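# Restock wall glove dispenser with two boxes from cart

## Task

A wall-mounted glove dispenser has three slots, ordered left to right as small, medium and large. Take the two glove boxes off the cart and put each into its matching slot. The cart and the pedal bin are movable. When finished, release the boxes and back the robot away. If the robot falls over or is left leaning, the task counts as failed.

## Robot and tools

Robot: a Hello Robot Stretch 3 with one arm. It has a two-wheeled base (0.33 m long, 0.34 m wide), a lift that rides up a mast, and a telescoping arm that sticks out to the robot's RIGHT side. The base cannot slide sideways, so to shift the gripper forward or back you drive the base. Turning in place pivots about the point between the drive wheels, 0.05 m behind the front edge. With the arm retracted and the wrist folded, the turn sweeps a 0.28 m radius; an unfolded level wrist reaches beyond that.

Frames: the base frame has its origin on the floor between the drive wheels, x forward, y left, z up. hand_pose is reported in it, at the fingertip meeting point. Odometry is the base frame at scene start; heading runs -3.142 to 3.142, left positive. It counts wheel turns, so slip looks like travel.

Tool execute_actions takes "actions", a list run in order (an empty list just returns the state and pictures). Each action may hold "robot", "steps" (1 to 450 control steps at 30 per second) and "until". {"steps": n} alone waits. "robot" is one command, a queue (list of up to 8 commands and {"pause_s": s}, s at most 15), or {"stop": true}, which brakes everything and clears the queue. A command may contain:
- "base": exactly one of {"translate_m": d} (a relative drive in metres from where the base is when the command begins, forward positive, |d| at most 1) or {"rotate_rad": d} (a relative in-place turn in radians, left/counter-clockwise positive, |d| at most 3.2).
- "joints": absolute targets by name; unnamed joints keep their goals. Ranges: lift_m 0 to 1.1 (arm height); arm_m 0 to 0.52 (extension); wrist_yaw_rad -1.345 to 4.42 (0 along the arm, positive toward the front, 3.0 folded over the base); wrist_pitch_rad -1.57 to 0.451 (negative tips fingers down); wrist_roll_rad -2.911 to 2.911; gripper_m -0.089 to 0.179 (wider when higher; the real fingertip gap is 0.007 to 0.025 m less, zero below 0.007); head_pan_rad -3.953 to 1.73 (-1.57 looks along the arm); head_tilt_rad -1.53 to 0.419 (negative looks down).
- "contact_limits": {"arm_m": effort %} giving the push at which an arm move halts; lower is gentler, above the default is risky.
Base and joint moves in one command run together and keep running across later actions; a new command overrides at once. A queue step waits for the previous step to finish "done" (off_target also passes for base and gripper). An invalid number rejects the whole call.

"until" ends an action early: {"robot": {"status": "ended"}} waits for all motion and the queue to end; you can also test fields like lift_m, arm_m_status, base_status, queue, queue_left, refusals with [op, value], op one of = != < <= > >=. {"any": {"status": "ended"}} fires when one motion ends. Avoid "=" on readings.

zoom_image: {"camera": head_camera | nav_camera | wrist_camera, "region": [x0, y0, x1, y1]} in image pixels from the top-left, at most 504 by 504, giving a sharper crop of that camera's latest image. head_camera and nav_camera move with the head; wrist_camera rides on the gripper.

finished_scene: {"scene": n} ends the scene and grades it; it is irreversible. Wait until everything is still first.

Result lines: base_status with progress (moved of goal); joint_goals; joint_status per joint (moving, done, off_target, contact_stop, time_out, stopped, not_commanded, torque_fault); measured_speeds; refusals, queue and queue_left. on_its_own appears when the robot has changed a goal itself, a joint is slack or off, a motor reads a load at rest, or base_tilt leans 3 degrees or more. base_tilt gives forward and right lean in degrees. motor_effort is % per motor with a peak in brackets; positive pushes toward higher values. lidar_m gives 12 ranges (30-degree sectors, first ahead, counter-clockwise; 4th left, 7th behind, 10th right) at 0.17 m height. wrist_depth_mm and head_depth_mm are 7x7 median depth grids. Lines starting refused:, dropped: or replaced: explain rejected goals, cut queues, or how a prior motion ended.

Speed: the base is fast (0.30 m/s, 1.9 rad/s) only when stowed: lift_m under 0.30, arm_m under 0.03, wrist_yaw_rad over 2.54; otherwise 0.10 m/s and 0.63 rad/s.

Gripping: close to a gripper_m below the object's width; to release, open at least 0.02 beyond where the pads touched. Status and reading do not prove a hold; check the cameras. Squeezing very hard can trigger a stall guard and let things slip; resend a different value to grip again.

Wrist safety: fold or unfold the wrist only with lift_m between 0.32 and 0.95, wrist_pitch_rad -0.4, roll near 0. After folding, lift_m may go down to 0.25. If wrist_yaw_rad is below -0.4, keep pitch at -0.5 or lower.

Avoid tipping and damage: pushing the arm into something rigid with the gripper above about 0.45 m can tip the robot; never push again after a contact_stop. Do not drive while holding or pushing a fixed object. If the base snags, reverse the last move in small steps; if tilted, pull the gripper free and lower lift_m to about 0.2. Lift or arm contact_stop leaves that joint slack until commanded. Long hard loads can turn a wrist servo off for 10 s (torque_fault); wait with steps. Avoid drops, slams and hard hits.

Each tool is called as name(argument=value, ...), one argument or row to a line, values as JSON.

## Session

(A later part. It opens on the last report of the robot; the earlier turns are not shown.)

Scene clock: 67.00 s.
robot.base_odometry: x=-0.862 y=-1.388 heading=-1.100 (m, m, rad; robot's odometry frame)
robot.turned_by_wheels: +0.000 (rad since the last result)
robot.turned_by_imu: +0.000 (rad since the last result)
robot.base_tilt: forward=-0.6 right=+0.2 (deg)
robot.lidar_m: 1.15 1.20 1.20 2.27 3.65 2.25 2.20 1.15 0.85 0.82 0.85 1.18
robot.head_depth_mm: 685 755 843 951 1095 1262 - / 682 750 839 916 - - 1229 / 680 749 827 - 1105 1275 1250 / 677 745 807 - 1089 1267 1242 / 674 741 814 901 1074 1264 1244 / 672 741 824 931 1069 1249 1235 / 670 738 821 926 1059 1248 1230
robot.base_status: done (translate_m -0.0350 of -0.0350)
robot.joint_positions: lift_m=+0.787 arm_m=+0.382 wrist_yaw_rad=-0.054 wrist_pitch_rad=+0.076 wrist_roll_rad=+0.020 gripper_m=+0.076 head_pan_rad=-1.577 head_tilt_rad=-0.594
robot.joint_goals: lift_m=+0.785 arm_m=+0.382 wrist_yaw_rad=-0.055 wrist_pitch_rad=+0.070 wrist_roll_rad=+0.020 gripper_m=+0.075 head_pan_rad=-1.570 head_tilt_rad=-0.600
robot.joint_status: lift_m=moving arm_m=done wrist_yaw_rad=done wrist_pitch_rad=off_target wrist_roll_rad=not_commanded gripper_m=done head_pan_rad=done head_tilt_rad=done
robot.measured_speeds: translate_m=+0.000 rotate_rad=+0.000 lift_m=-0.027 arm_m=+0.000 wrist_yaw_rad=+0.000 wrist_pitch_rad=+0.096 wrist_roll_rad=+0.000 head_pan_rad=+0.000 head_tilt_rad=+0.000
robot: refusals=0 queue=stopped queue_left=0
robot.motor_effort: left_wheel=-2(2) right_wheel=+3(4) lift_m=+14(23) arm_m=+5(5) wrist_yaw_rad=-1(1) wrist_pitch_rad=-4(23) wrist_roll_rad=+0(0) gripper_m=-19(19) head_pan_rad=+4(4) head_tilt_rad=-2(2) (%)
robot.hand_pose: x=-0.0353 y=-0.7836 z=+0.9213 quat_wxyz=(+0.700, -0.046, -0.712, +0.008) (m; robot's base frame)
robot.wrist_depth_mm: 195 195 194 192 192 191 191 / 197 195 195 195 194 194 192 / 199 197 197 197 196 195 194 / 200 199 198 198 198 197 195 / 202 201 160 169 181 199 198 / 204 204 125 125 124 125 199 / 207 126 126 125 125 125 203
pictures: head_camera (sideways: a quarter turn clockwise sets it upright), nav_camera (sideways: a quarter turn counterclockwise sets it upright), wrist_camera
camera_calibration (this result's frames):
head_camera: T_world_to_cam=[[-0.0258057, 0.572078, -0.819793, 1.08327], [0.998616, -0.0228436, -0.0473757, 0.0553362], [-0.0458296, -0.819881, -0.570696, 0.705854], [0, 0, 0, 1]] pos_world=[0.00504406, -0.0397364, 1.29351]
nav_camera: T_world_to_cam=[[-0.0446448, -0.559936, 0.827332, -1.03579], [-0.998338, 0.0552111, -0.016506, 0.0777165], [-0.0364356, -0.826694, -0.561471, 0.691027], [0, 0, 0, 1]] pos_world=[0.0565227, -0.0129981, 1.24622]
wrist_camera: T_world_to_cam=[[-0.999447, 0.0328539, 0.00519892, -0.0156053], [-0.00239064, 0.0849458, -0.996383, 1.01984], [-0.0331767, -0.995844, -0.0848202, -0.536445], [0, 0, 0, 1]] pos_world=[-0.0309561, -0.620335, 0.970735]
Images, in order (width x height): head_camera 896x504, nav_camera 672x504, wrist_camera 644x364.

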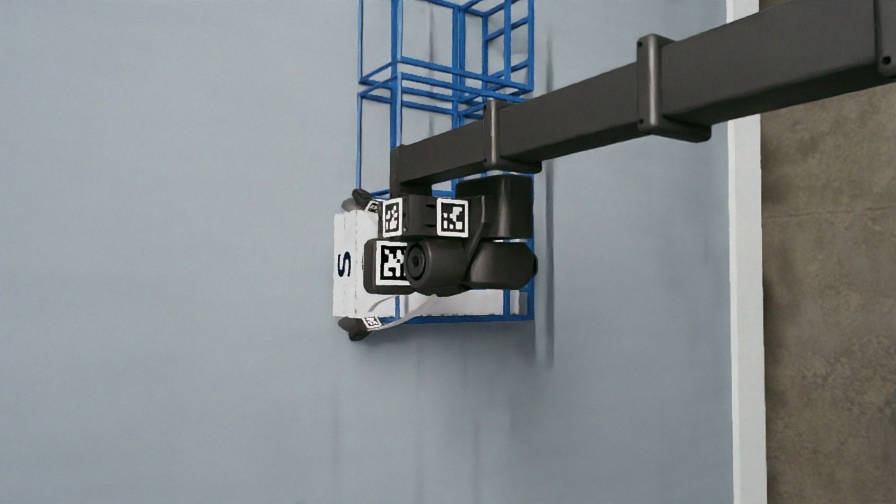

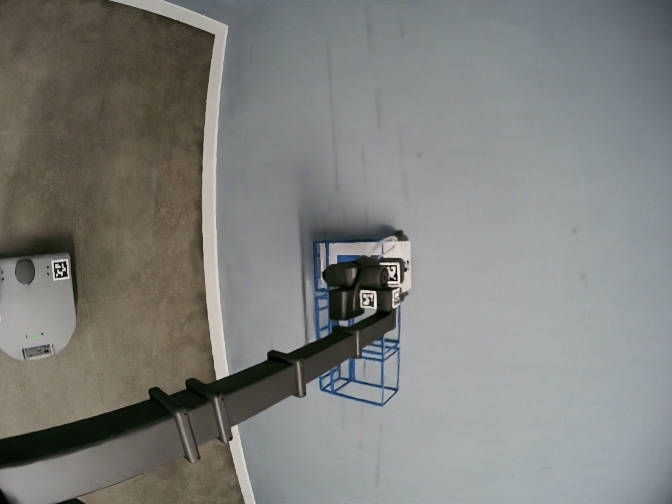

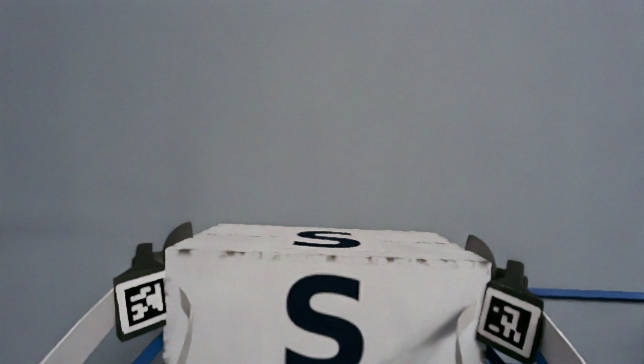

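execute_actions(
  actions=[
    {"robot":[{"base":{"translate_m":0.003},"joints":{"lift_m":0.795}},{"joints":{"gripper_m":0.179}},{"joints":{"lift_m":0.82}},{"joints":{"arm_m":0.2}}],"steps":300,"until":{"robot":{"status":"ended"}}},
  ],
)

execute_actions(
  actions=[
    {"robot":[{"base":{"rotate_rad":-0.186},"joints":{"lift_m":0.768,"wrist_pitch_rad":0.02,"wrist_yaw_rad":0.04}},{"base":{"translate_m":-1.0}}],"steps":450,"until":{"robot":{"translate_m":["<",-0.7]}}},
    {"robot":[{"base":{"translate_m":-0.81}},{"base":{"rotate_rad":-1.384},"joints":{"arm_m":0.33}}],"steps":450,"until":{"robot":{"status":"ended"}}},
  ],
)

Scene clock: 74.57 s.
robot.base_odometry: x=-0.861 y=-1.391 heading=-1.100 (m, m, rad; robot's odometry frame)
robot.turned_by_wheels: +0.000 (rad since the last result)
robot.turned_by_imu: +0.000 (rad since the last result)
robot.base_tilt: forward=-0.7 right=+0.2 (deg)
robot.lidar_m: 1.14 1.19 1.20 2.24 3.66 2.26 2.20 1.15 0.85 0.82 0.86 1.18
robot.head_depth_mm: 686 754 840 954 1074 - - / 681 753 841 924 - 1313 1232 / 679 749 835 906 - 1319 1249 / 677 745 805 806 - 1302 1244 / 675 741 814 883 1079 1258 1235 / 673 742 825 931 1069 1255 1234 / 669 738 820 925 1059 1240 1227
robot.base_status: done (translate_m +0.0030 of +0.0030)
robot.joint_positions: lift_m=+0.819 arm_m=+0.200 wrist_yaw_rad=-0.057 wrist_pitch_rad=+0.053 wrist_roll_rad=+0.019 gripper_m=+0.179 head_pan_rad=-1.577 head_tilt_rad=-0.594
robot.joint_goals: lift_m=+0.820 arm_m=+0.200 wrist_yaw_rad=-0.055 wrist_pitch_rad=+0.070 wrist_roll_rad=+0.019 gripper_m=+0.179 head_pan_rad=-1.570 head_tilt_rad=-0.600
robot.joint_status: lift_m=done arm_m=done wrist_yaw_rad=done wrist_pitch_rad=off_target wrist_roll_rad=not_commanded gripper_m=done head_pan_rad=done head_tilt_rad=done
robot.measured_speeds: translate_m=+0.000 rotate_rad=+0.000 lift_m=+0.000 arm_m=+0.000 wrist_yaw_rad=+0.000 wrist_pitch_rad=+0.000 wrist_roll_rad=+0.000 head_pan_rad=+0.000 head_tilt_rad=+0.000
robot: refusals=0 queue=done queue_left=0
robot.motor_effort: left_wheel=-3(4) right_wheel=+4(7) lift_m=+40(40) arm_m=-4(3) wrist_yaw_rad=+2(3) wrist_pitch_rad=+6(7) wrist_roll_rad=+1(1) gripper_m=+0(83) head_pan_rad=+5(4) head_tilt_rad=-2(2) (%)
robot.hand_pose: x=-0.0361 y=-0.6021 z=+0.9476 quat_wxyz=(+0.701, -0.039, -0.712, -0.001) (m; robot's base frame)
robot.wrist_depth_mm: 366 366 363 365 362 361 358 / 375 370 369 368 366 369 365 / 376 379 374 375 373 373 370 / 384 378 377 379 376 377 375 / 388 382 386 299 384 382 380 / 393 389 389 306 385 385 382 / 401 402 392 307 390 393 -
pictures: head_camera (sideways: a quarter turn clockwise sets it upright), nav_camera (sideways: a quarter turn counterclockwise sets it upright), wrist_camera
camera_calibration (this result's frames):
head_camera: T_world_to_cam=[[-0.0258057, 0.572078, -0.819793, 1.08327], [0.998616, -0.0228436, -0.0473757, 0.0553362], [-0.0458296, -0.819881, -0.570696, 0.705854], [0, 0, 0, 1]] pos_world=[0.00504406, -0.0397364, 1.29351]
nav_camera: T_world_to_cam=[[-0.0446448, -0.559936, 0.827332, -1.03579], [-0.998338, 0.0552111, -0.016506, 0.0777165], [-0.0364356, -0.826694, -0.561471, 0.691027], [0, 0, 0, 1]] pos_world=[0.0565227, -0.0129981, 1.24622]
wrist_camera: T_world_to_cam=[[-0.99934, 0.0358929, 0.00567944, -0.0211141], [-0.00177333, 0.107935, -0.994156, 1.04238], [-0.0362962, -0.99351, -0.1078, -0.33043], [0, 0, 0, 1]] pos_world=[-0.031245, -0.440037, 1.00079]
Images, in order (width x height): head_camera 896x504, nav_camera 672x504, wrist_camera 644x364.

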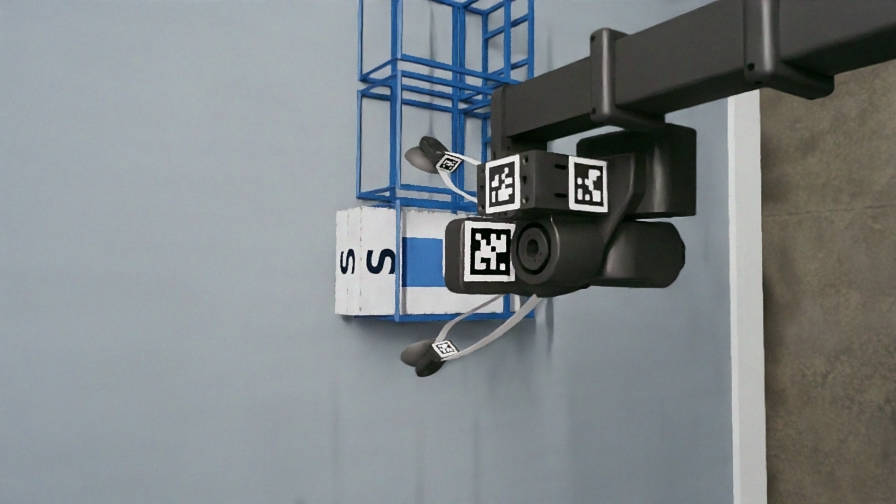

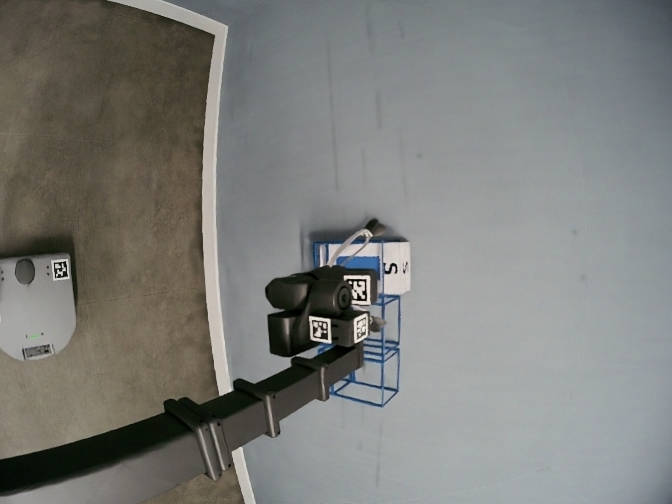

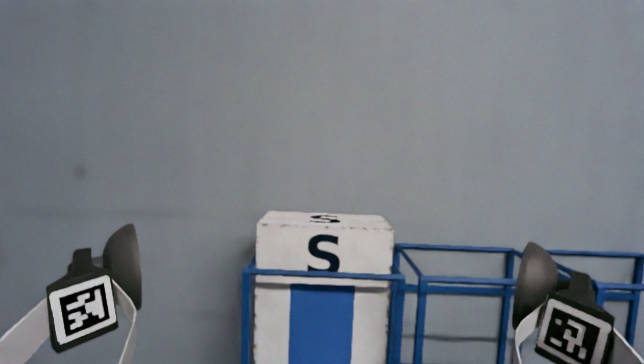

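Scene clock: 95.43 s.
robot.base_odometry: x=-1.286 y=+0.059 heading=-2.670 (m, m, rad; robot's odometry frame)
robot.turned_by_wheels: -1.570 (rad since the last result)
robot.turned_by_imu: -1.591 (rad since the last result)
robot.base_tilt: forward=-0.7 right=+0.3 (deg)
robot.lidar_m: 1.08 1.13 1.56 2.63 2.36 2.92 3.25 1.59 0.74 0.72 1.19 1.12
robot.head_depth_mm: 966 1065 1181 1316 1519 1516 - / 961 1061 1179 1113 1497 - 1233 / 958 1054 1176 1158 1161 1250 1245 / 954 1052 1131 1030 1159 1249 1240 / 949 1050 1129 974 1142 1248 1233 / 951 1045 1163 1298 1472 1443 1236 / 948 1040 1158 1307 1498 1436 1230
robot.base_status: done (rotate_rad -1.3838 of -1.3840)
robot.joint_positions: lift_m=+0.769 arm_m=+0.330 wrist_yaw_rad=+0.038 wrist_pitch_rad=+0.004 wrist_roll_rad=+0.019 gripper_m=+0.179 head_pan_rad=-1.577 head_tilt_rad=-0.594
robot.joint_goals: lift_m=+0.768 arm_m=+0.330 wrist_yaw_rad=+0.040 wrist_pitch_rad=+0.020 wrist_roll_rad=+0.019 gripper_m=+0.179 head_pan_rad=-1.570 head_tilt_rad=-0.600
robot.joint_status: lift_m=done arm_m=done wrist_yaw_rad=done wrist_pitch_rad=done wrist_roll_rad=not_commanded gripper_m=done head_pan_rad=done head_tilt_rad=done
robot.measured_speeds: translate_m=+0.000 rotate_rad=+0.000 lift_m=+0.000 arm_m=+0.000 wrist_yaw_rad=+0.000 wrist_pitch_rad=+0.000 wrist_roll_rad=+0.000 head_pan_rad=+0.000 head_tilt_rad=+0.000
robot: refusals=0 queue=done queue_left=0
robot.motor_effort: left_wheel=+3(7) right_wheel=-3(8) lift_m=+13(34) arm_m=+5(5) wrist_yaw_rad=+2(5) wrist_pitch_rad=+6(7) wrist_roll_rad=+1(1) gripper_m=+1(0) head_pan_rad=+4(3) head_tilt_rad=-3(2) (%)
robot.hand_pose: x=-0.0116 y=-0.7308 z=+0.8842 quat_wxyz=(+0.701, +0.013, -0.713, +0.015) (m; robot's base frame)
robot.wrist_depth_mm: 594 566 551 541 517 506 489 / 606 583 565 545 531 524 507 / 616 597 584 558 546 532 518 / 631 623 591 560 560 538 522 / 647 624 603 255 558 560 536 / 667 634 607 260 475 561 539 / 692 654 393 270 435 476 -
pictures: head_camera (sideways: a quarter turn clockwise sets it upright), nav_camera (sideways: a quarter turn counterclockwise sets it upright), wrist_camera
camera_calibration (this result's frames):
head_camera: T_world_to_cam=[[-0.0258057, 0.572078, -0.819793, 1.08327], [0.998616, -0.0228437, -0.0473757, 0.0553362], [-0.0458297, -0.819881, -0.570696, 0.705854], [0, 0, 0, 1]] pos_world=[0.00504405, -0.0397364, 1.29351]
nav_camera: T_world_to_cam=[[-0.0446449, -0.559936, 0.827332, -1.03579], [-0.998338, 0.0552112, -0.016506, 0.0777165], [-0.0364357, -0.826694, -0.561471, 0.691027], [0, 0, 0, 1]] pos_world=[0.0565227, -0.0129981, 1.24622]
wrist_camera: T_world_to_cam=[[-0.998209, -0.0596426, 0.00464016, -0.0605599], [-0.0139052, 0.155884, -0.987678, 1.02246], [0.0581843, -0.985973, -0.156434, -0.41464], [0, 0, 0, 1]] pos_world=[-0.0221085, -0.57182, 0.945278]
Images, in order (width x height): head_camera 896x504, nav_camera 672x504, wrist_camera 644x364.

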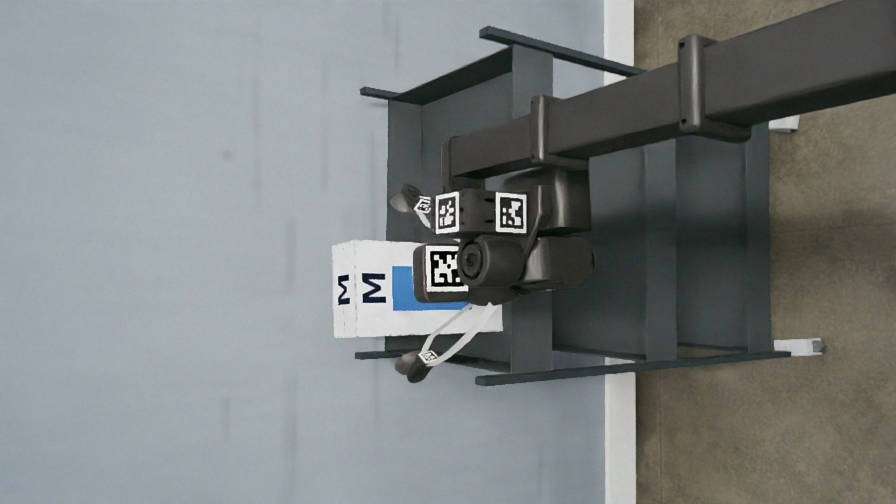

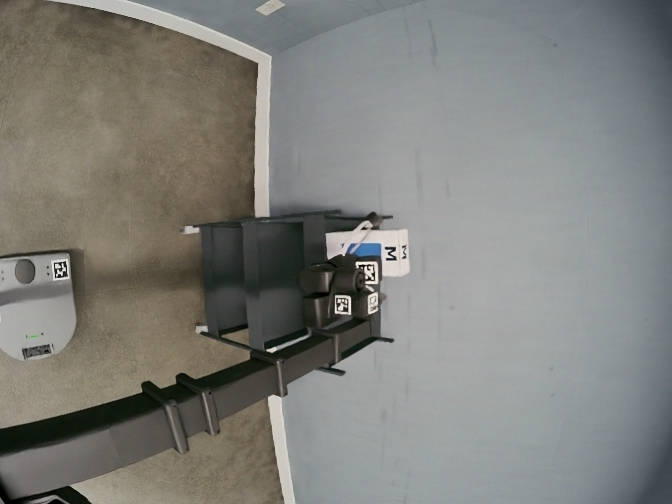

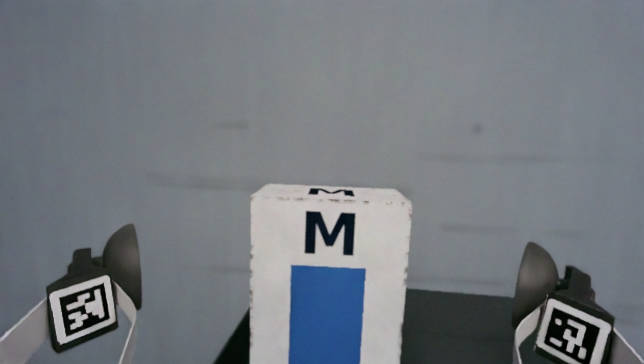

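execute_actions(
  actions=[
    {"robot":[{"joints":{"arm_m":0.46},"base":{"translate_m":0.008}}],"steps":300,"until":{"robot":{"status":"ended"}}},
  ],
)

Scene clock: 98.57 s.
robot.base_odometry: x=-1.293 y=+0.056 heading=-2.670 (m, m, rad; robot's odometry frame)
robot.turned_by_wheels: +0.000 (rad since the last result)
robot.turned_by_imu: +0.000 (rad since the last result)
robot.base_tilt: forward=-0.6 right=+0.3 (deg)
robot.lidar_m: 1.08 1.12 1.55 2.63 2.39 2.93 3.27 1.60 0.74 0.72 1.19 1.11
robot.head_depth_mm: 964 1063 1182 1317 1517 1517 - / 959 1056 1180 1122 - - 1246 / 957 1054 1167 - 1163 1252 1247 / 955 1051 1139 - 1157 1248 1240 / 952 1047 1129 982 1153 1181 1227 / 951 1043 1165 1312 1469 1447 1235 / 946 1041 1158 1305 1501 1442 1233
robot.base_status: done (translate_m +0.0080 of +0.0080)
robot.joint_positions: lift_m=+0.769 arm_m=+0.460 wrist_yaw_rad=+0.038 wrist_pitch_rad=+0.004 wrist_roll_rad=+0.019 gripper_m=+0.179 head_pan_rad=-1.577 head_tilt_rad=-0.594
robot.joint_goals: lift_m=+0.768 arm_m=+0.460 wrist_yaw_rad=+0.040 wrist_pitch_rad=+0.020 wrist_roll_rad=+0.019 gripper_m=+0.179 head_pan_rad=-1.570 head_tilt_rad=-0.600
robot.joint_status: lift_m=done arm_m=done wrist_yaw_rad=done wrist_pitch_rad=done wrist_roll_rad=not_commanded gripper_m=done head_pan_rad=done head_tilt_rad=done
robot.measured_speeds: translate_m=+0.000 rotate_rad=+0.000 lift_m=+0.000 arm_m=+0.000 wrist_yaw_rad=+0.000 wrist_pitch_rad=+0.000 wrist_roll_rad=+0.000 head_pan_rad=+0.000 head_tilt_rad=+0.000
robot: refusals=0 queue=done queue_left=0
robot.motor_effort: left_wheel=+3(6) right_wheel=-4(5) lift_m=+14(13) arm_m=+5(6) wrist_yaw_rad=+2(2) wrist_pitch_rad=+6(6) wrist_roll_rad=+1(1) gripper_m=+0(0) head_pan_rad=+3(4) head_tilt_rad=-2(2) (%)
robot.hand_pose: x=-0.0116 y=-0.8608 z=+0.8842 quat_wxyz=(+0.701, +0.013, -0.713, +0.015) (m; robot's base frame)
robot.wrist_depth_mm: 462 446 428 412 405 395 381 / 468 450 436 422 415 398 387 / 473 461 450 432 423 408 396 / 497 468 458 450 428 417 403 / 497 476 155 160 167 425 413 / 514 481 126 125 124 125 419 / 527 510 129 128 127 345 -
pictures: head_camera (sideways: a quarter turn clockwise sets it upright), nav_camera (sideways: a quarter turn counterclockwise sets it upright), wrist_camera
camera_calibration (this result's frames):
head_camera: T_world_to_cam=[[-0.0258057, 0.572078, -0.819793, 1.08327], [0.998616, -0.0228437, -0.0473757, 0.0553362], [-0.0458297, -0.819881, -0.570696, 0.705854], [0, 0, 0, 1]] pos_world=[0.00504405, -0.0397364, 1.29351]
nav_camera: T_world_to_cam=[[-0.0446449, -0.559936, 0.827332, -1.03579], [-0.998338, 0.0552112, -0.016506, 0.0777165], [-0.0364357, -0.826694, -0.561471, 0.691027], [0, 0, 0, 1]] pos_world=[0.0565227, -0.0129981, 1.24622]
wrist_camera: T_world_to_cam=[[-0.998208, -0.0596518, 0.00463997, -0.0683173], [-0.0139073, 0.155899, -0.987675, 1.04273], [0.0581932, -0.98597, -0.156449, -0.542775], [0, 0, 0, 1]] pos_world=[-0.0221075, -0.701796, 0.945276]
Images, in order (width x height): head_camera 896x504, nav_camera 672x504, wrist_camera 644x364.

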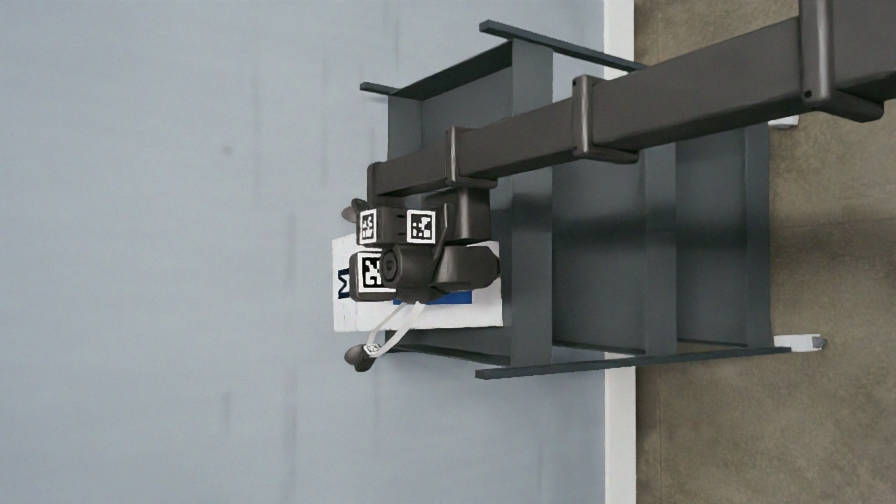

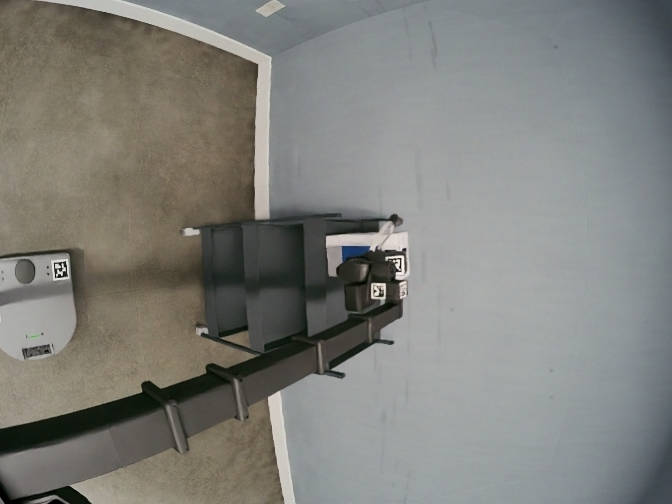

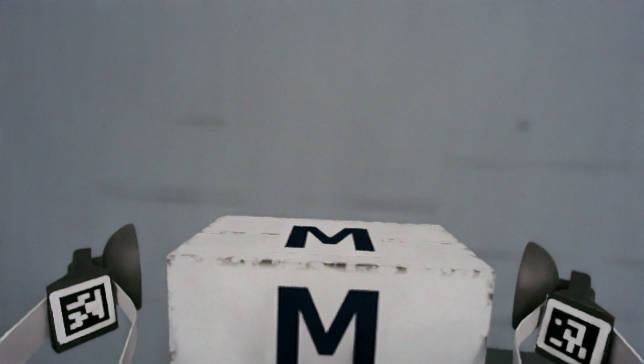

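execute_actions(
  actions=[
    {"robot":[{"joints":{"gripper_m":0.075}},{"joints":{"lift_m":1.05}}],"steps":300,"until":{"robot":{"lift_m":[">",0.9]}}},
    {"robot":{"joints":{"wrist_pitch_rad":0.07,"arm_m":0.25,"wrist_yaw_rad":-0.055}},"steps":2},
    {"robot":[{"base":{"rotate_rad":1.368}},{"base":{"translate_m":1.0}}],"steps":450,"until":{"robot":{"translate_m":[">",0.6]}}},
    {"robot":[{"base":{"translate_m":0.756}},{"base":{"rotate_rad":0.202}},{"joints":{"arm_m":0.37}}],"steps":450,"until":{"robot":{"status":"ended"}}},
  ],
)

zoom_image(
  camera="head_camera",
  region=[300,160,500,360],
)

Scene clock: 124.60 s.
robot.base_odometry: x=-0.932 y=-1.253 heading=-1.100 (m, m, rad; robot's odometry frame)
robot.turned_by_wheels: +1.570 (rad since the last result)
robot.turned_by_imu: +1.589 (rad since the last result)
robot.base_tilt: forward=-0.6 right=+0.3 (deg)
robot.lidar_m: 1.30 1.35 1.28 2.84 3.49 2.11 2.04 1.15 0.85 0.82 0.85 1.17
robot.head_depth_mm: 661 778 839 949 1090 1291 1257 / 660 757 834 945 1087 1280 1256 / - 768 820 925 1076 1271 1243 / 655 - 732 932 1073 1263 1243 / 668 727 794 856 1066 1248 1239 / 667 734 794 825 1059 1240 1232 / 664 732 802 901 1054 1229 1230
robot.base_status: done (rotate_rad +0.2018 of +0.2020)
robot.joint_positions: lift_m=+1.049 arm_m=+0.370 wrist_yaw_rad=-0.054 wrist_pitch_rad=+0.009 wrist_roll_rad=+0.019 gripper_m=+0.076 head_pan_rad=-1.577 head_tilt_rad=-0.594
robot.joint_goals: lift_m=+1.050 arm_m=+0.370 wrist_yaw_rad=-0.055 wrist_pitch_rad=+0.070 wrist_roll_rad=+0.019 gripper_m=+0.075 head_pan_rad=-1.570 head_tilt_rad=-0.600
robot.joint_status: lift_m=done arm_m=done wrist_yaw_rad=done wrist_pitch_rad=off_target wrist_roll_rad=not_commanded gripper_m=done head_pan_rad=done head_tilt_rad=done
robot.measured_speeds: translate_m=+0.000 rotate_rad=+0.000 lift_m=+0.000 arm_m=+0.000 wrist_yaw_rad=+0.000 wrist_pitch_rad=+0.000 wrist_roll_rad=+0.000 head_pan_rad=+0.000 head_tilt_rad=+0.000
robot: refusals=0 queue=done queue_left=0
robot.motor_effort: left_wheel=-2(5) right_wheel=+3(10) lift_m=+43(43) arm_m=+5(4) wrist_yaw_rad=-1(5) wrist_pitch_rad=+21(21) wrist_roll_rad=+1(1) gripper_m=-18(94) head_pan_rad=+4(4) head_tilt_rad=-3(2) (%)
robot.hand_pose: x=-0.0353 y=-0.7707 z=+1.1661 quat_wxyz=(+0.701, -0.022, -0.713, -0.016) (m; robot's base frame)
robot.wrist_depth_mm: 193 192 192 191 191 190 190 / 197 196 196 196 195 194 194 / 202 202 200 201 198 198 198 / 205 206 204 203 204 202 202 / 211 210 161 168 177 208 207 / 216 213 127 126 126 169 213 / 220 221 129 128 127 127 216
pictures: head_camera (sideways: a quarter turn clockwise sets it upright), nav_camera (sideways: a quarter turn counterclockwise sets it upright), wrist_camera
camera_calibration (this result's frames):
head_camera: T_world_to_cam=[[-0.0258057, 0.572078, -0.819793, 1.08327], [0.998616, -0.0228436, -0.0473757, 0.0553362], [-0.0458296, -0.819881, -0.570696, 0.705854], [0, 0, 0, 1]] pos_world=[0.00504406, -0.0397364, 1.29351]
nav_camera: T_world_to_cam=[[-0.0446448, -0.559936, 0.827332, -1.03579], [-0.998338, 0.0552111, -0.016506, 0.0777165], [-0.0364356, -0.826694, -0.561471, 0.691027], [0, 0, 0, 1]] pos_world=[0.0565227, -0.0129981, 1.24622]
wrist_camera: T_world_to_cam=[[-0.999457, 0.0326171, 0.00474133, -0.0169176], [0.000261588, 0.151697, -0.988427, 1.30493], [-0.0329589, -0.987889, -0.151623, -0.418803], [0, 0, 0, 1]] pos_world=[-0.031053, -0.611131, 1.2264]
Images, in order (width x height): head_camera 896x504, nav_camera 672x504, wrist_camera 644x364.

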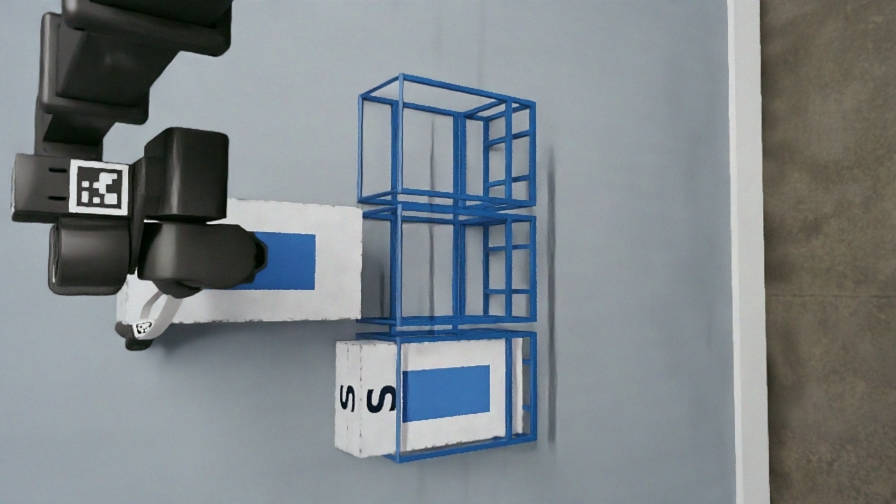

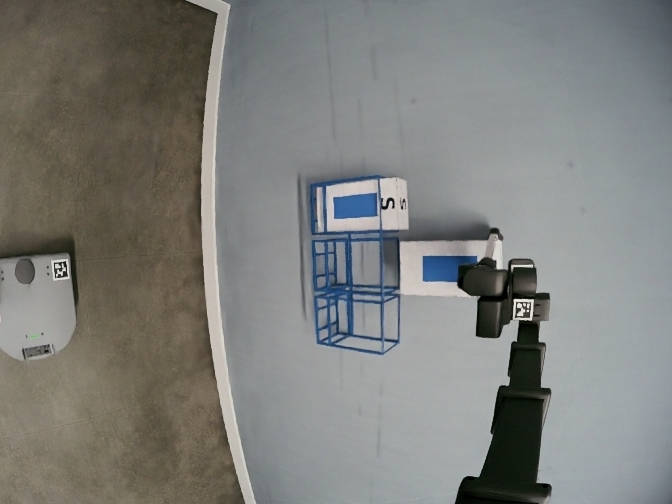

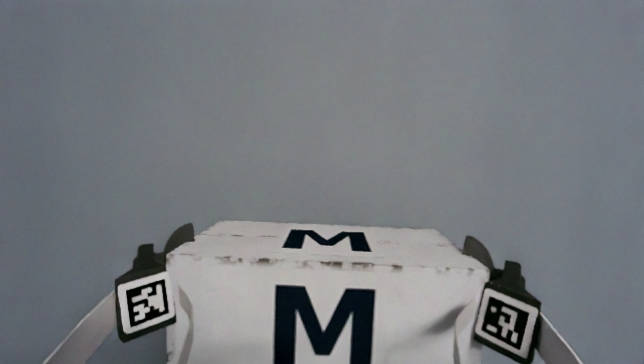

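Region (300, 160, 500, 360) of head_camera's 896x504 image, scaled by 2.520, with more detail than that image has.

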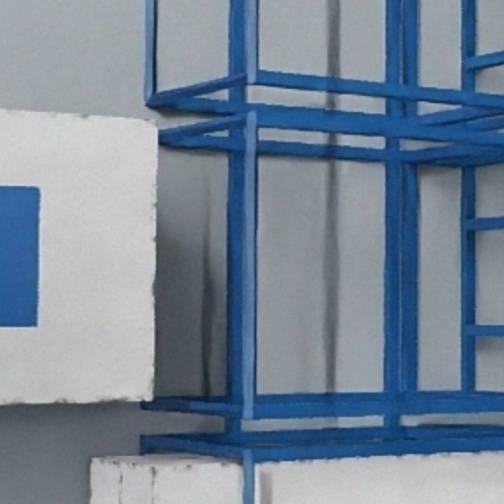

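execute_actions(
  actions=[
    {"robot":[{"joints":{"arm_m":0.376},"base":{"translate_m":0.001}},{"joints":{"lift_m":0.865}},{"base":{"translate_m":-0.003}}],"steps":130,"until":{"robot":{"wrist_pitch_rad":[">",0.025]}}},
    {"robot":{"stop":true},"steps":8},
  ],
)

zoom_image(
  camera="head_camera",
  region=[250,230,450,430],
)

Scene clock: 130.50 s.
robot.base_odometry: x=-0.933 y=-1.251 heading=-1.100 (m, m, rad; robot's odometry frame)
robot.turned_by_wheels: +0.000 (rad since the last result)
robot.turned_by_imu: +0.000 (rad since the last result)
robot.base_tilt: forward=-0.6 right=+0.3 (deg)
robot.lidar_m: 1.30 1.36 1.28 2.86 3.47 2.11 2.03 1.15 0.85 0.82 0.85 1.17
robot.head_depth_mm: 681 750 840 948 - - 1253 / 677 748 822 - 1117 1282 1254 / 676 747 802 958 1077 1272 1250 / 673 742 795 861 1073 1264 1248 / 670 740 795 825 1066 1249 1237 / 667 736 794 821 1058 1245 1241 / 666 733 803 889 1054 1239 1230
robot.base_status: done (translate_m -0.0030 of -0.0030)
robot.joint_positions: lift_m=+0.865 arm_m=+0.376 wrist_yaw_rad=-0.052 wrist_pitch_rad=+0.009 wrist_roll_rad=+0.019 gripper_m=+0.076 head_pan_rad=-1.577 head_tilt_rad=-0.594
robot.joint_goals: lift_m=+0.865 arm_m=+0.376 wrist_yaw_rad=-0.055 wrist_pitch_rad=+0.070 wrist_roll_rad=+0.019 gripper_m=+0.075 head_pan_rad=-1.570 head_tilt_rad=-0.600
robot.joint_status: lift_m=done arm_m=done wrist_yaw_rad=done wrist_pitch_rad=off_target wrist_roll_rad=not_commanded gripper_m=done head_pan_rad=done head_tilt_rad=done
robot.measured_speeds: translate_m=+0.000 rotate_rad=+0.000 lift_m=+0.000 arm_m=+0.000 wrist_yaw_rad=+0.000 wrist_pitch_rad=+0.000 wrist_roll_rad=+0.000 head_pan_rad=+0.000 head_tilt_rad=+0.000
robot: refusals=0 queue=done queue_left=0
robot.motor_effort: left_wheel=-1(4) right_wheel=+1(7) lift_m=+17(44) arm_m=+5(6) wrist_yaw_rad=-3(3) wrist_pitch_rad=+22(22) wrist_roll_rad=+1(1) gripper_m=-19(18) head_pan_rad=+4(4) head_tilt_rad=-2(3) (%)
robot.hand_pose: x=-0.0348 y=-0.7767 z=+0.9823 quat_wxyz=(+0.701, -0.021, -0.713, -0.015) (m; robot's base frame)
robot.wrist_depth_mm: 188 188 186 185 186 184 184 / 191 192 190 189 189 188 187 / 196 195 195 194 194 193 191 / 201 199 198 198 197 197 197 / 205 203 161 168 177 201 200 / 209 207 127 126 126 203 204 / 175 166 129 128 127 168 209
pictures: head_camera (sideways: a quarter turn clockwise sets it upright), nav_camera (sideways: a quarter turn counterclockwise sets it upright), wrist_camera
camera_calibration (this result's frames):
head_camera: T_world_to_cam=[[-0.0258057, 0.572078, -0.819793, 1.08327], [0.998616, -0.0228436, -0.0473757, 0.0553362], [-0.0458296, -0.819881, -0.570696, 0.705854], [0, 0, 0, 1]] pos_world=[0.00504406, -0.0397364, 1.29351]
nav_camera: T_world_to_cam=[[-0.0446448, -0.559936, 0.827332, -1.03579], [-0.998338, 0.0552111, -0.016506, 0.0777165], [-0.0364356, -0.826694, -0.561471, 0.691027], [0, 0, 0, 1]] pos_world=[0.0565227, -0.0129981, 1.24622]
wrist_camera: T_world_to_cam=[[-0.99951, 0.0309518, 0.00473265, -0.01671], [0.0000157958, 0.151646, -0.988435, 1.12413], [-0.0313115, -0.98795, -0.151572, -0.452648], [0, 0, 0, 1]] pos_world=[-0.0308926, -0.617147, 1.0426]
Images, in order (width x height): head_camera 896x504, nav_camera 672x504, wrist_camera 644x364.

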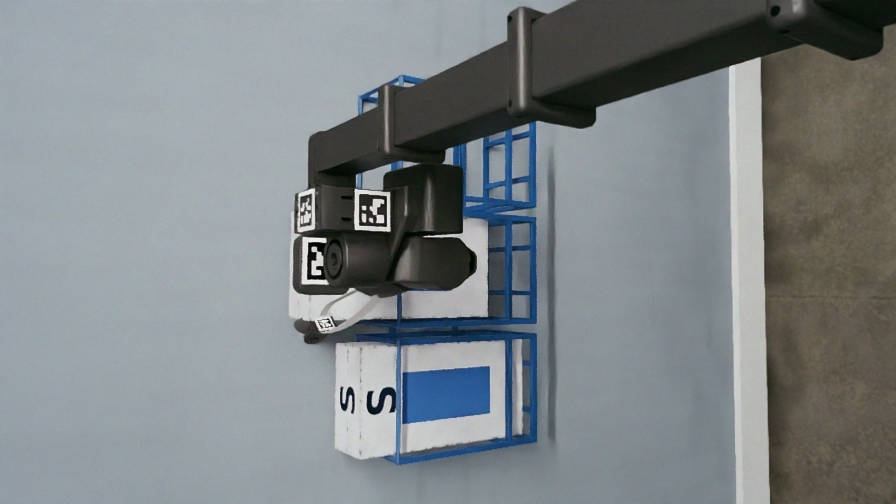

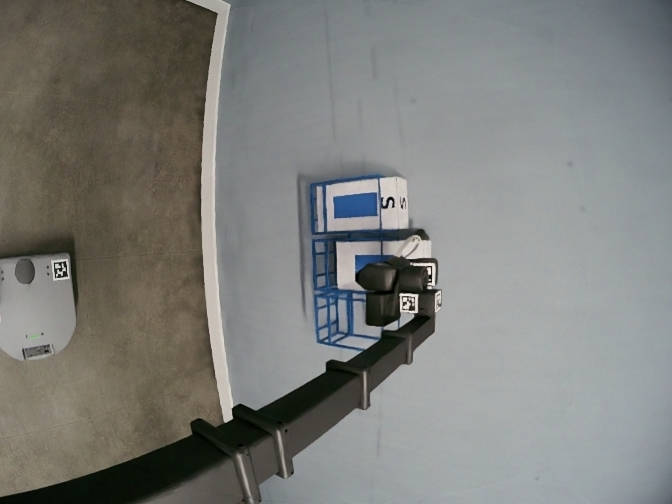

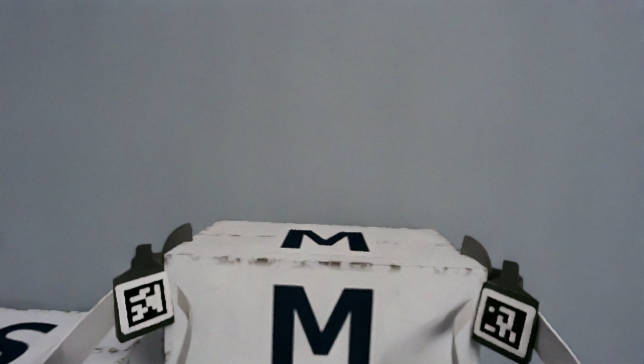

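Region (250, 230, 450, 430) of head_camera's 896x504 image, scaled by 2.520, with more detail than that image has.

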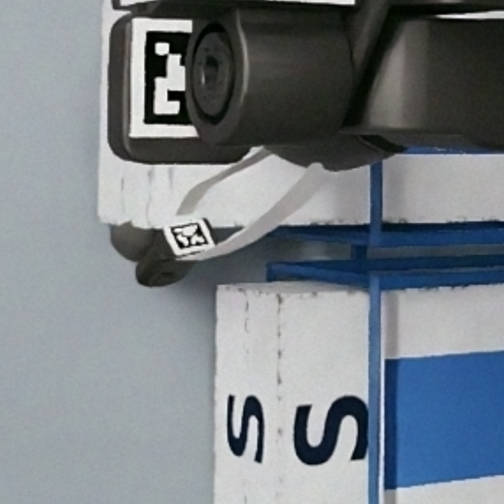

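execute_actions(
  actions=[
    {"robot":[{"joints":{"lift_m":0.82}},{"joints":{"lift_m":0.795}}],"steps":130,"until":{"robot":{"wrist_pitch_rad":[">",0.03]}}},
    {"robot":{"stop":true},"steps":8},
    {"robot":{"joints":{"gripper_m":0.15}},"steps":60,"until":{"robot":{"status":"ended"}}},
  ],
)

Scene clock: 134.70 s.
robot.base_odometry: x=-0.933 y=-1.251 heading=-1.100 (m, m, rad; robot's odometry frame)
robot.turned_by_wheels: +0.000 (rad since the last result)
robot.turned_by_imu: +0.000 (rad since the last result)
robot.base_tilt: forward=-0.6 right=+0.3 (deg)
robot.lidar_m: 1.30 1.36 1.28 2.85 3.47 2.11 2.04 1.15 0.85 0.82 0.85 1.17
robot.head_depth_mm: 683 752 841 949 1093 1242 - / 679 748 834 914 - - 1242 / 674 744 830 - 1102 1269 1247 / 674 743 807 - 1086 1260 1249 / 672 737 804 822 1068 1244 1234 / 667 735 793 821 1061 1241 1233 / 665 733 801 889 1054 1238 1234
robot.base_status: done (translate_m -0.0030 of -0.0030)
robot.joint_positions: lift_m=+0.796 arm_m=+0.376 wrist_yaw_rad=-0.057 wrist_pitch_rad=+0.050 wrist_roll_rad=+0.021 gripper_m=+0.150 head_pan_rad=-1.577 head_tilt_rad=-0.594
robot.joint_goals: lift_m=+0.795 arm_m=+0.376 wrist_yaw_rad=-0.055 wrist_pitch_rad=+0.070 wrist_roll_rad=+0.021 gripper_m=+0.150 head_pan_rad=-1.570 head_tilt_rad=-0.600
robot.joint_status: lift_m=stopped arm_m=done wrist_yaw_rad=done wrist_pitch_rad=off_target wrist_roll_rad=not_commanded gripper_m=done head_pan_rad=done head_tilt_rad=done
robot.measured_speeds: translate_m=+0.000 rotate_rad=+0.000 lift_m=+0.000 arm_m=+0.000 wrist_yaw_rad=+0.000 wrist_pitch_rad=+0.000 wrist_roll_rad=+0.000 head_pan_rad=+0.000 head_tilt_rad=+0.000
robot: refusals=0 queue=done queue_left=0
robot.motor_effort: left_wheel=-2(2) right_wheel=+3(3) lift_m=+13(17) arm_m=+5(4) wrist_yaw_rad=+2(5) wrist_pitch_rad=+7(21) wrist_roll_rad=+0(1) gripper_m=+1(80) head_pan_rad=+4(4) head_tilt_rad=-2(3) (%)
robot.hand_pose: x=-0.0360 y=-0.7773 z=+0.9231 quat_wxyz=(+0.700, -0.037, -0.713, -0.002) (m; robot's base frame)
robot.wrist_depth_mm: 192 191 191 190 190 190 190 / 195 194 193 193 193 192 192 / 199 195 196 195 196 195 194 / 199 200 199 198 198 199 197 / 150 171 161 170 182 201 200 / 124 127 126 126 125 126 202 / - 129 127 127 127 131 207
pictures: head_camera (sideways: a quarter turn clockwise sets it upright), nav_camera (sideways: a quarter turn counterclockwise sets it upright), wrist_camera
camera_calibration (this result's frames):
head_camera: T_world_to_cam=[[-0.0258058, 0.572078, -0.819793, 1.08327], [0.998616, -0.0228435, -0.0473757, 0.0553362], [-0.0458295, -0.819881, -0.570696, 0.705854], [0, 0, 0, 1]] pos_world=[0.00504406, -0.0397364, 1.29351]
nav_camera: T_world_to_cam=[[-0.0446448, -0.559936, 0.827332, -1.03579], [-0.998338, 0.055211, -0.016506, 0.0777165], [-0.0364355, -0.826694, -0.561471, 0.691027], [0, 0, 0, 1]] pos_world=[0.0565227, -0.0129981, 1.24622]
wrist_camera: T_world_to_cam=[[-0.999368, 0.0353845, 0.00351736, -0.0129834], [0.000419197, 0.110633, -0.993861, 1.03884], [-0.0355564, -0.993231, -0.110578, -0.504376], [0, 0, 0, 1]] pos_world=[-0.0313445, -0.615432, 0.976734]
Images, in order (width x height): head_camera 896x504, nav_camera 672x504, wrist_camera 644x364.

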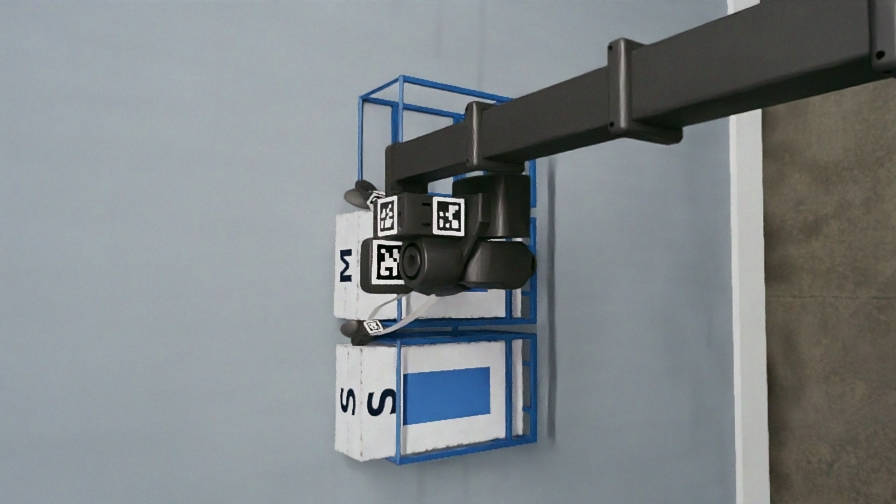

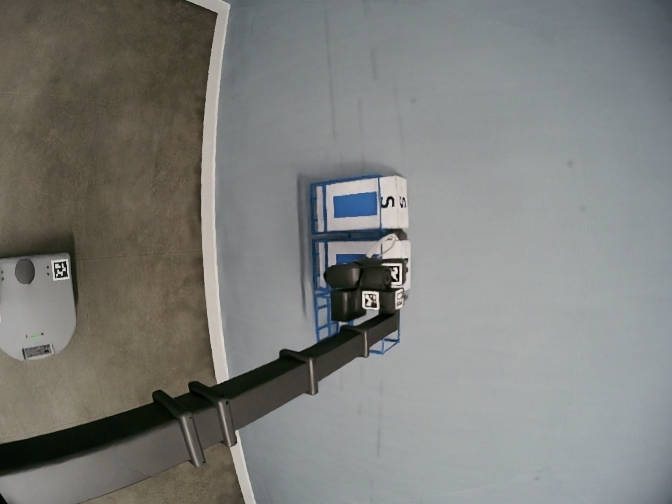

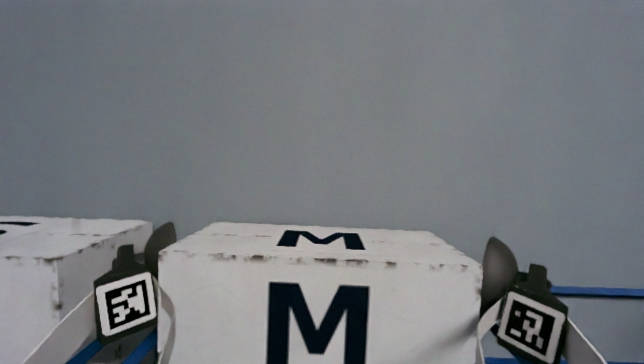

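execute_actions(
  actions=[
    {"robot":[{"joints":{"lift_m":0.84}},{"joints":{"arm_m":0.05}}],"steps":300,"until":{"robot":{"status":"ended"}}},
  ],
)

Scene clock: 139.97 s.
robot.base_odometry: x=-0.933 y=-1.251 heading=-1.100 (m, m, rad; robot's odometry frame)
robot.turned_by_wheels: +0.000 (rad since the last result)
robot.turned_by_imu: +0.000 (rad since the last result)
robot.base_tilt: forward=-0.6 right=+0.2 (deg)
robot.lidar_m: 1.30 1.35 1.28 2.85 3.46 2.11 2.04 1.15 0.85 0.82 0.85 1.17
robot.head_depth_mm: 681 750 840 949 1092 1209 - / 679 749 835 926 1091 - - / 676 745 831 926 1068 - - / 672 739 802 832 1030 - - / 671 738 808 816 1068 1253 1245 / 669 735 794 821 1060 1244 1238 / 665 733 801 886 1052 1234 1227
robot.base_status: done (translate_m -0.0030 of -0.0030)
robot.joint_positions: lift_m=+0.839 arm_m=+0.050 wrist_yaw_rad=-0.057 wrist_pitch_rad=+0.050 wrist_roll_rad=+0.021 gripper_m=+0.150 head_pan_rad=-1.577 head_tilt_rad=-0.594
robot.joint_goals: lift_m=+0.840 arm_m=+0.050 wrist_yaw_rad=-0.055 wrist_pitch_rad=+0.070 wrist_roll_rad=+0.021 gripper_m=+0.150 head_pan_rad=-1.570 head_tilt_rad=-0.600
robot.joint_status: lift_m=done arm_m=done wrist_yaw_rad=done wrist_pitch_rad=off_target wrist_roll_rad=not_commanded gripper_m=done head_pan_rad=done head_tilt_rad=done
robot.measured_speeds: translate_m=+0.000 rotate_rad=+0.000 lift_m=+0.000 arm_m=+0.000 wrist_yaw_rad=+0.000 wrist_pitch_rad=+0.000 wrist_roll_rad=+0.000 head_pan_rad=+0.000 head_tilt_rad=+0.000
robot: refusals=0 queue=done queue_left=0
robot.motor_effort: left_wheel=-2(3) right_wheel=+3(3) lift_m=+41(42) arm_m=-4(4) wrist_yaw_rad=+2(2) wrist_pitch_rad=+7(8) wrist_roll_rad=+0(1) gripper_m=+1(1) head_pan_rad=+5(4) head_tilt_rad=-2(2) (%)
robot.hand_pose: x=-0.0360 y=-0.4520 z=+0.9668 quat_wxyz=(+0.700, -0.037, -0.713, -0.002) (m; robot's base frame)
robot.wrist_depth_mm: 500 498 506 497 501 496 504 / 514 511 518 509 505 512 511 / 514 521 515 512 517 515 509 / 526 526 524 530 525 530 516 / 539 528 445 444 525 532 520 / 544 - 452 450 534 534 533 / 548 465 461 462 537 555 539
pictures: head_camera (sideways: a quarter turn clockwise sets it upright), nav_camera (sideways: a quarter turn counterclockwise sets it upright), wrist_camera
camera_calibration (this result's frames):
head_camera: T_world_to_cam=[[-0.0258058, 0.572078, -0.819793, 1.08327], [0.998616, -0.0228435, -0.0473757, 0.0553362], [-0.0458295, -0.819881, -0.570696, 0.705854], [0, 0, 0, 1]] pos_world=[0.00504406, -0.0397364, 1.29351]
nav_camera: T_world_to_cam=[[-0.0446448, -0.559936, 0.827332, -1.03579], [-0.998338, 0.055211, -0.016506, 0.0777165], [-0.0364355, -0.826694, -0.561471, 0.691027], [0, 0, 0, 1]] pos_world=[0.0565227, -0.0129981, 1.24622]
wrist_camera: T_world_to_cam=[[-0.999368, 0.0353617, 0.00350781, -0.0246423], [0.000445466, 0.111173, -0.993801, 1.04641], [-0.0355324, -0.993172, -0.111118, -0.17592], [0, 0, 0, 1]] pos_world=[-0.0313437, -0.290179, 1.02046]
Images, in order (width x height): head_camera 896x504, nav_camera 672x504, wrist_camera 644x364.

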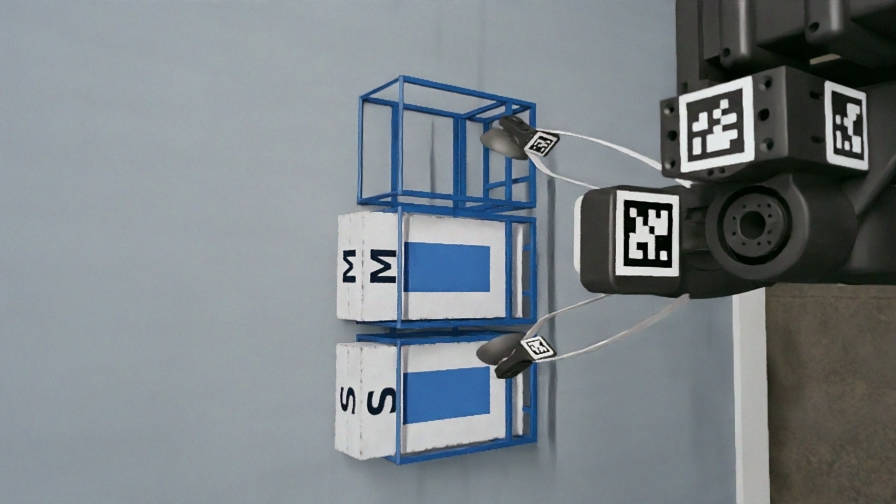

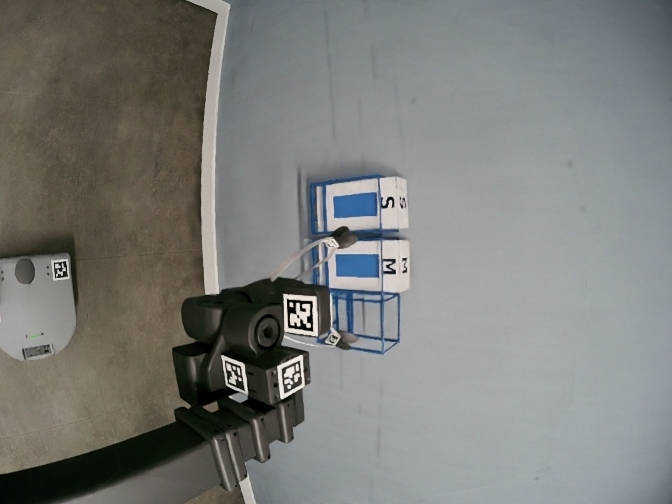

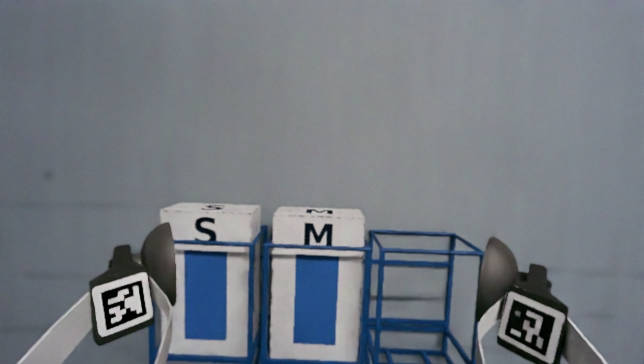

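finished_scene(
  scene=2,
)

The scene is finished: the task was done.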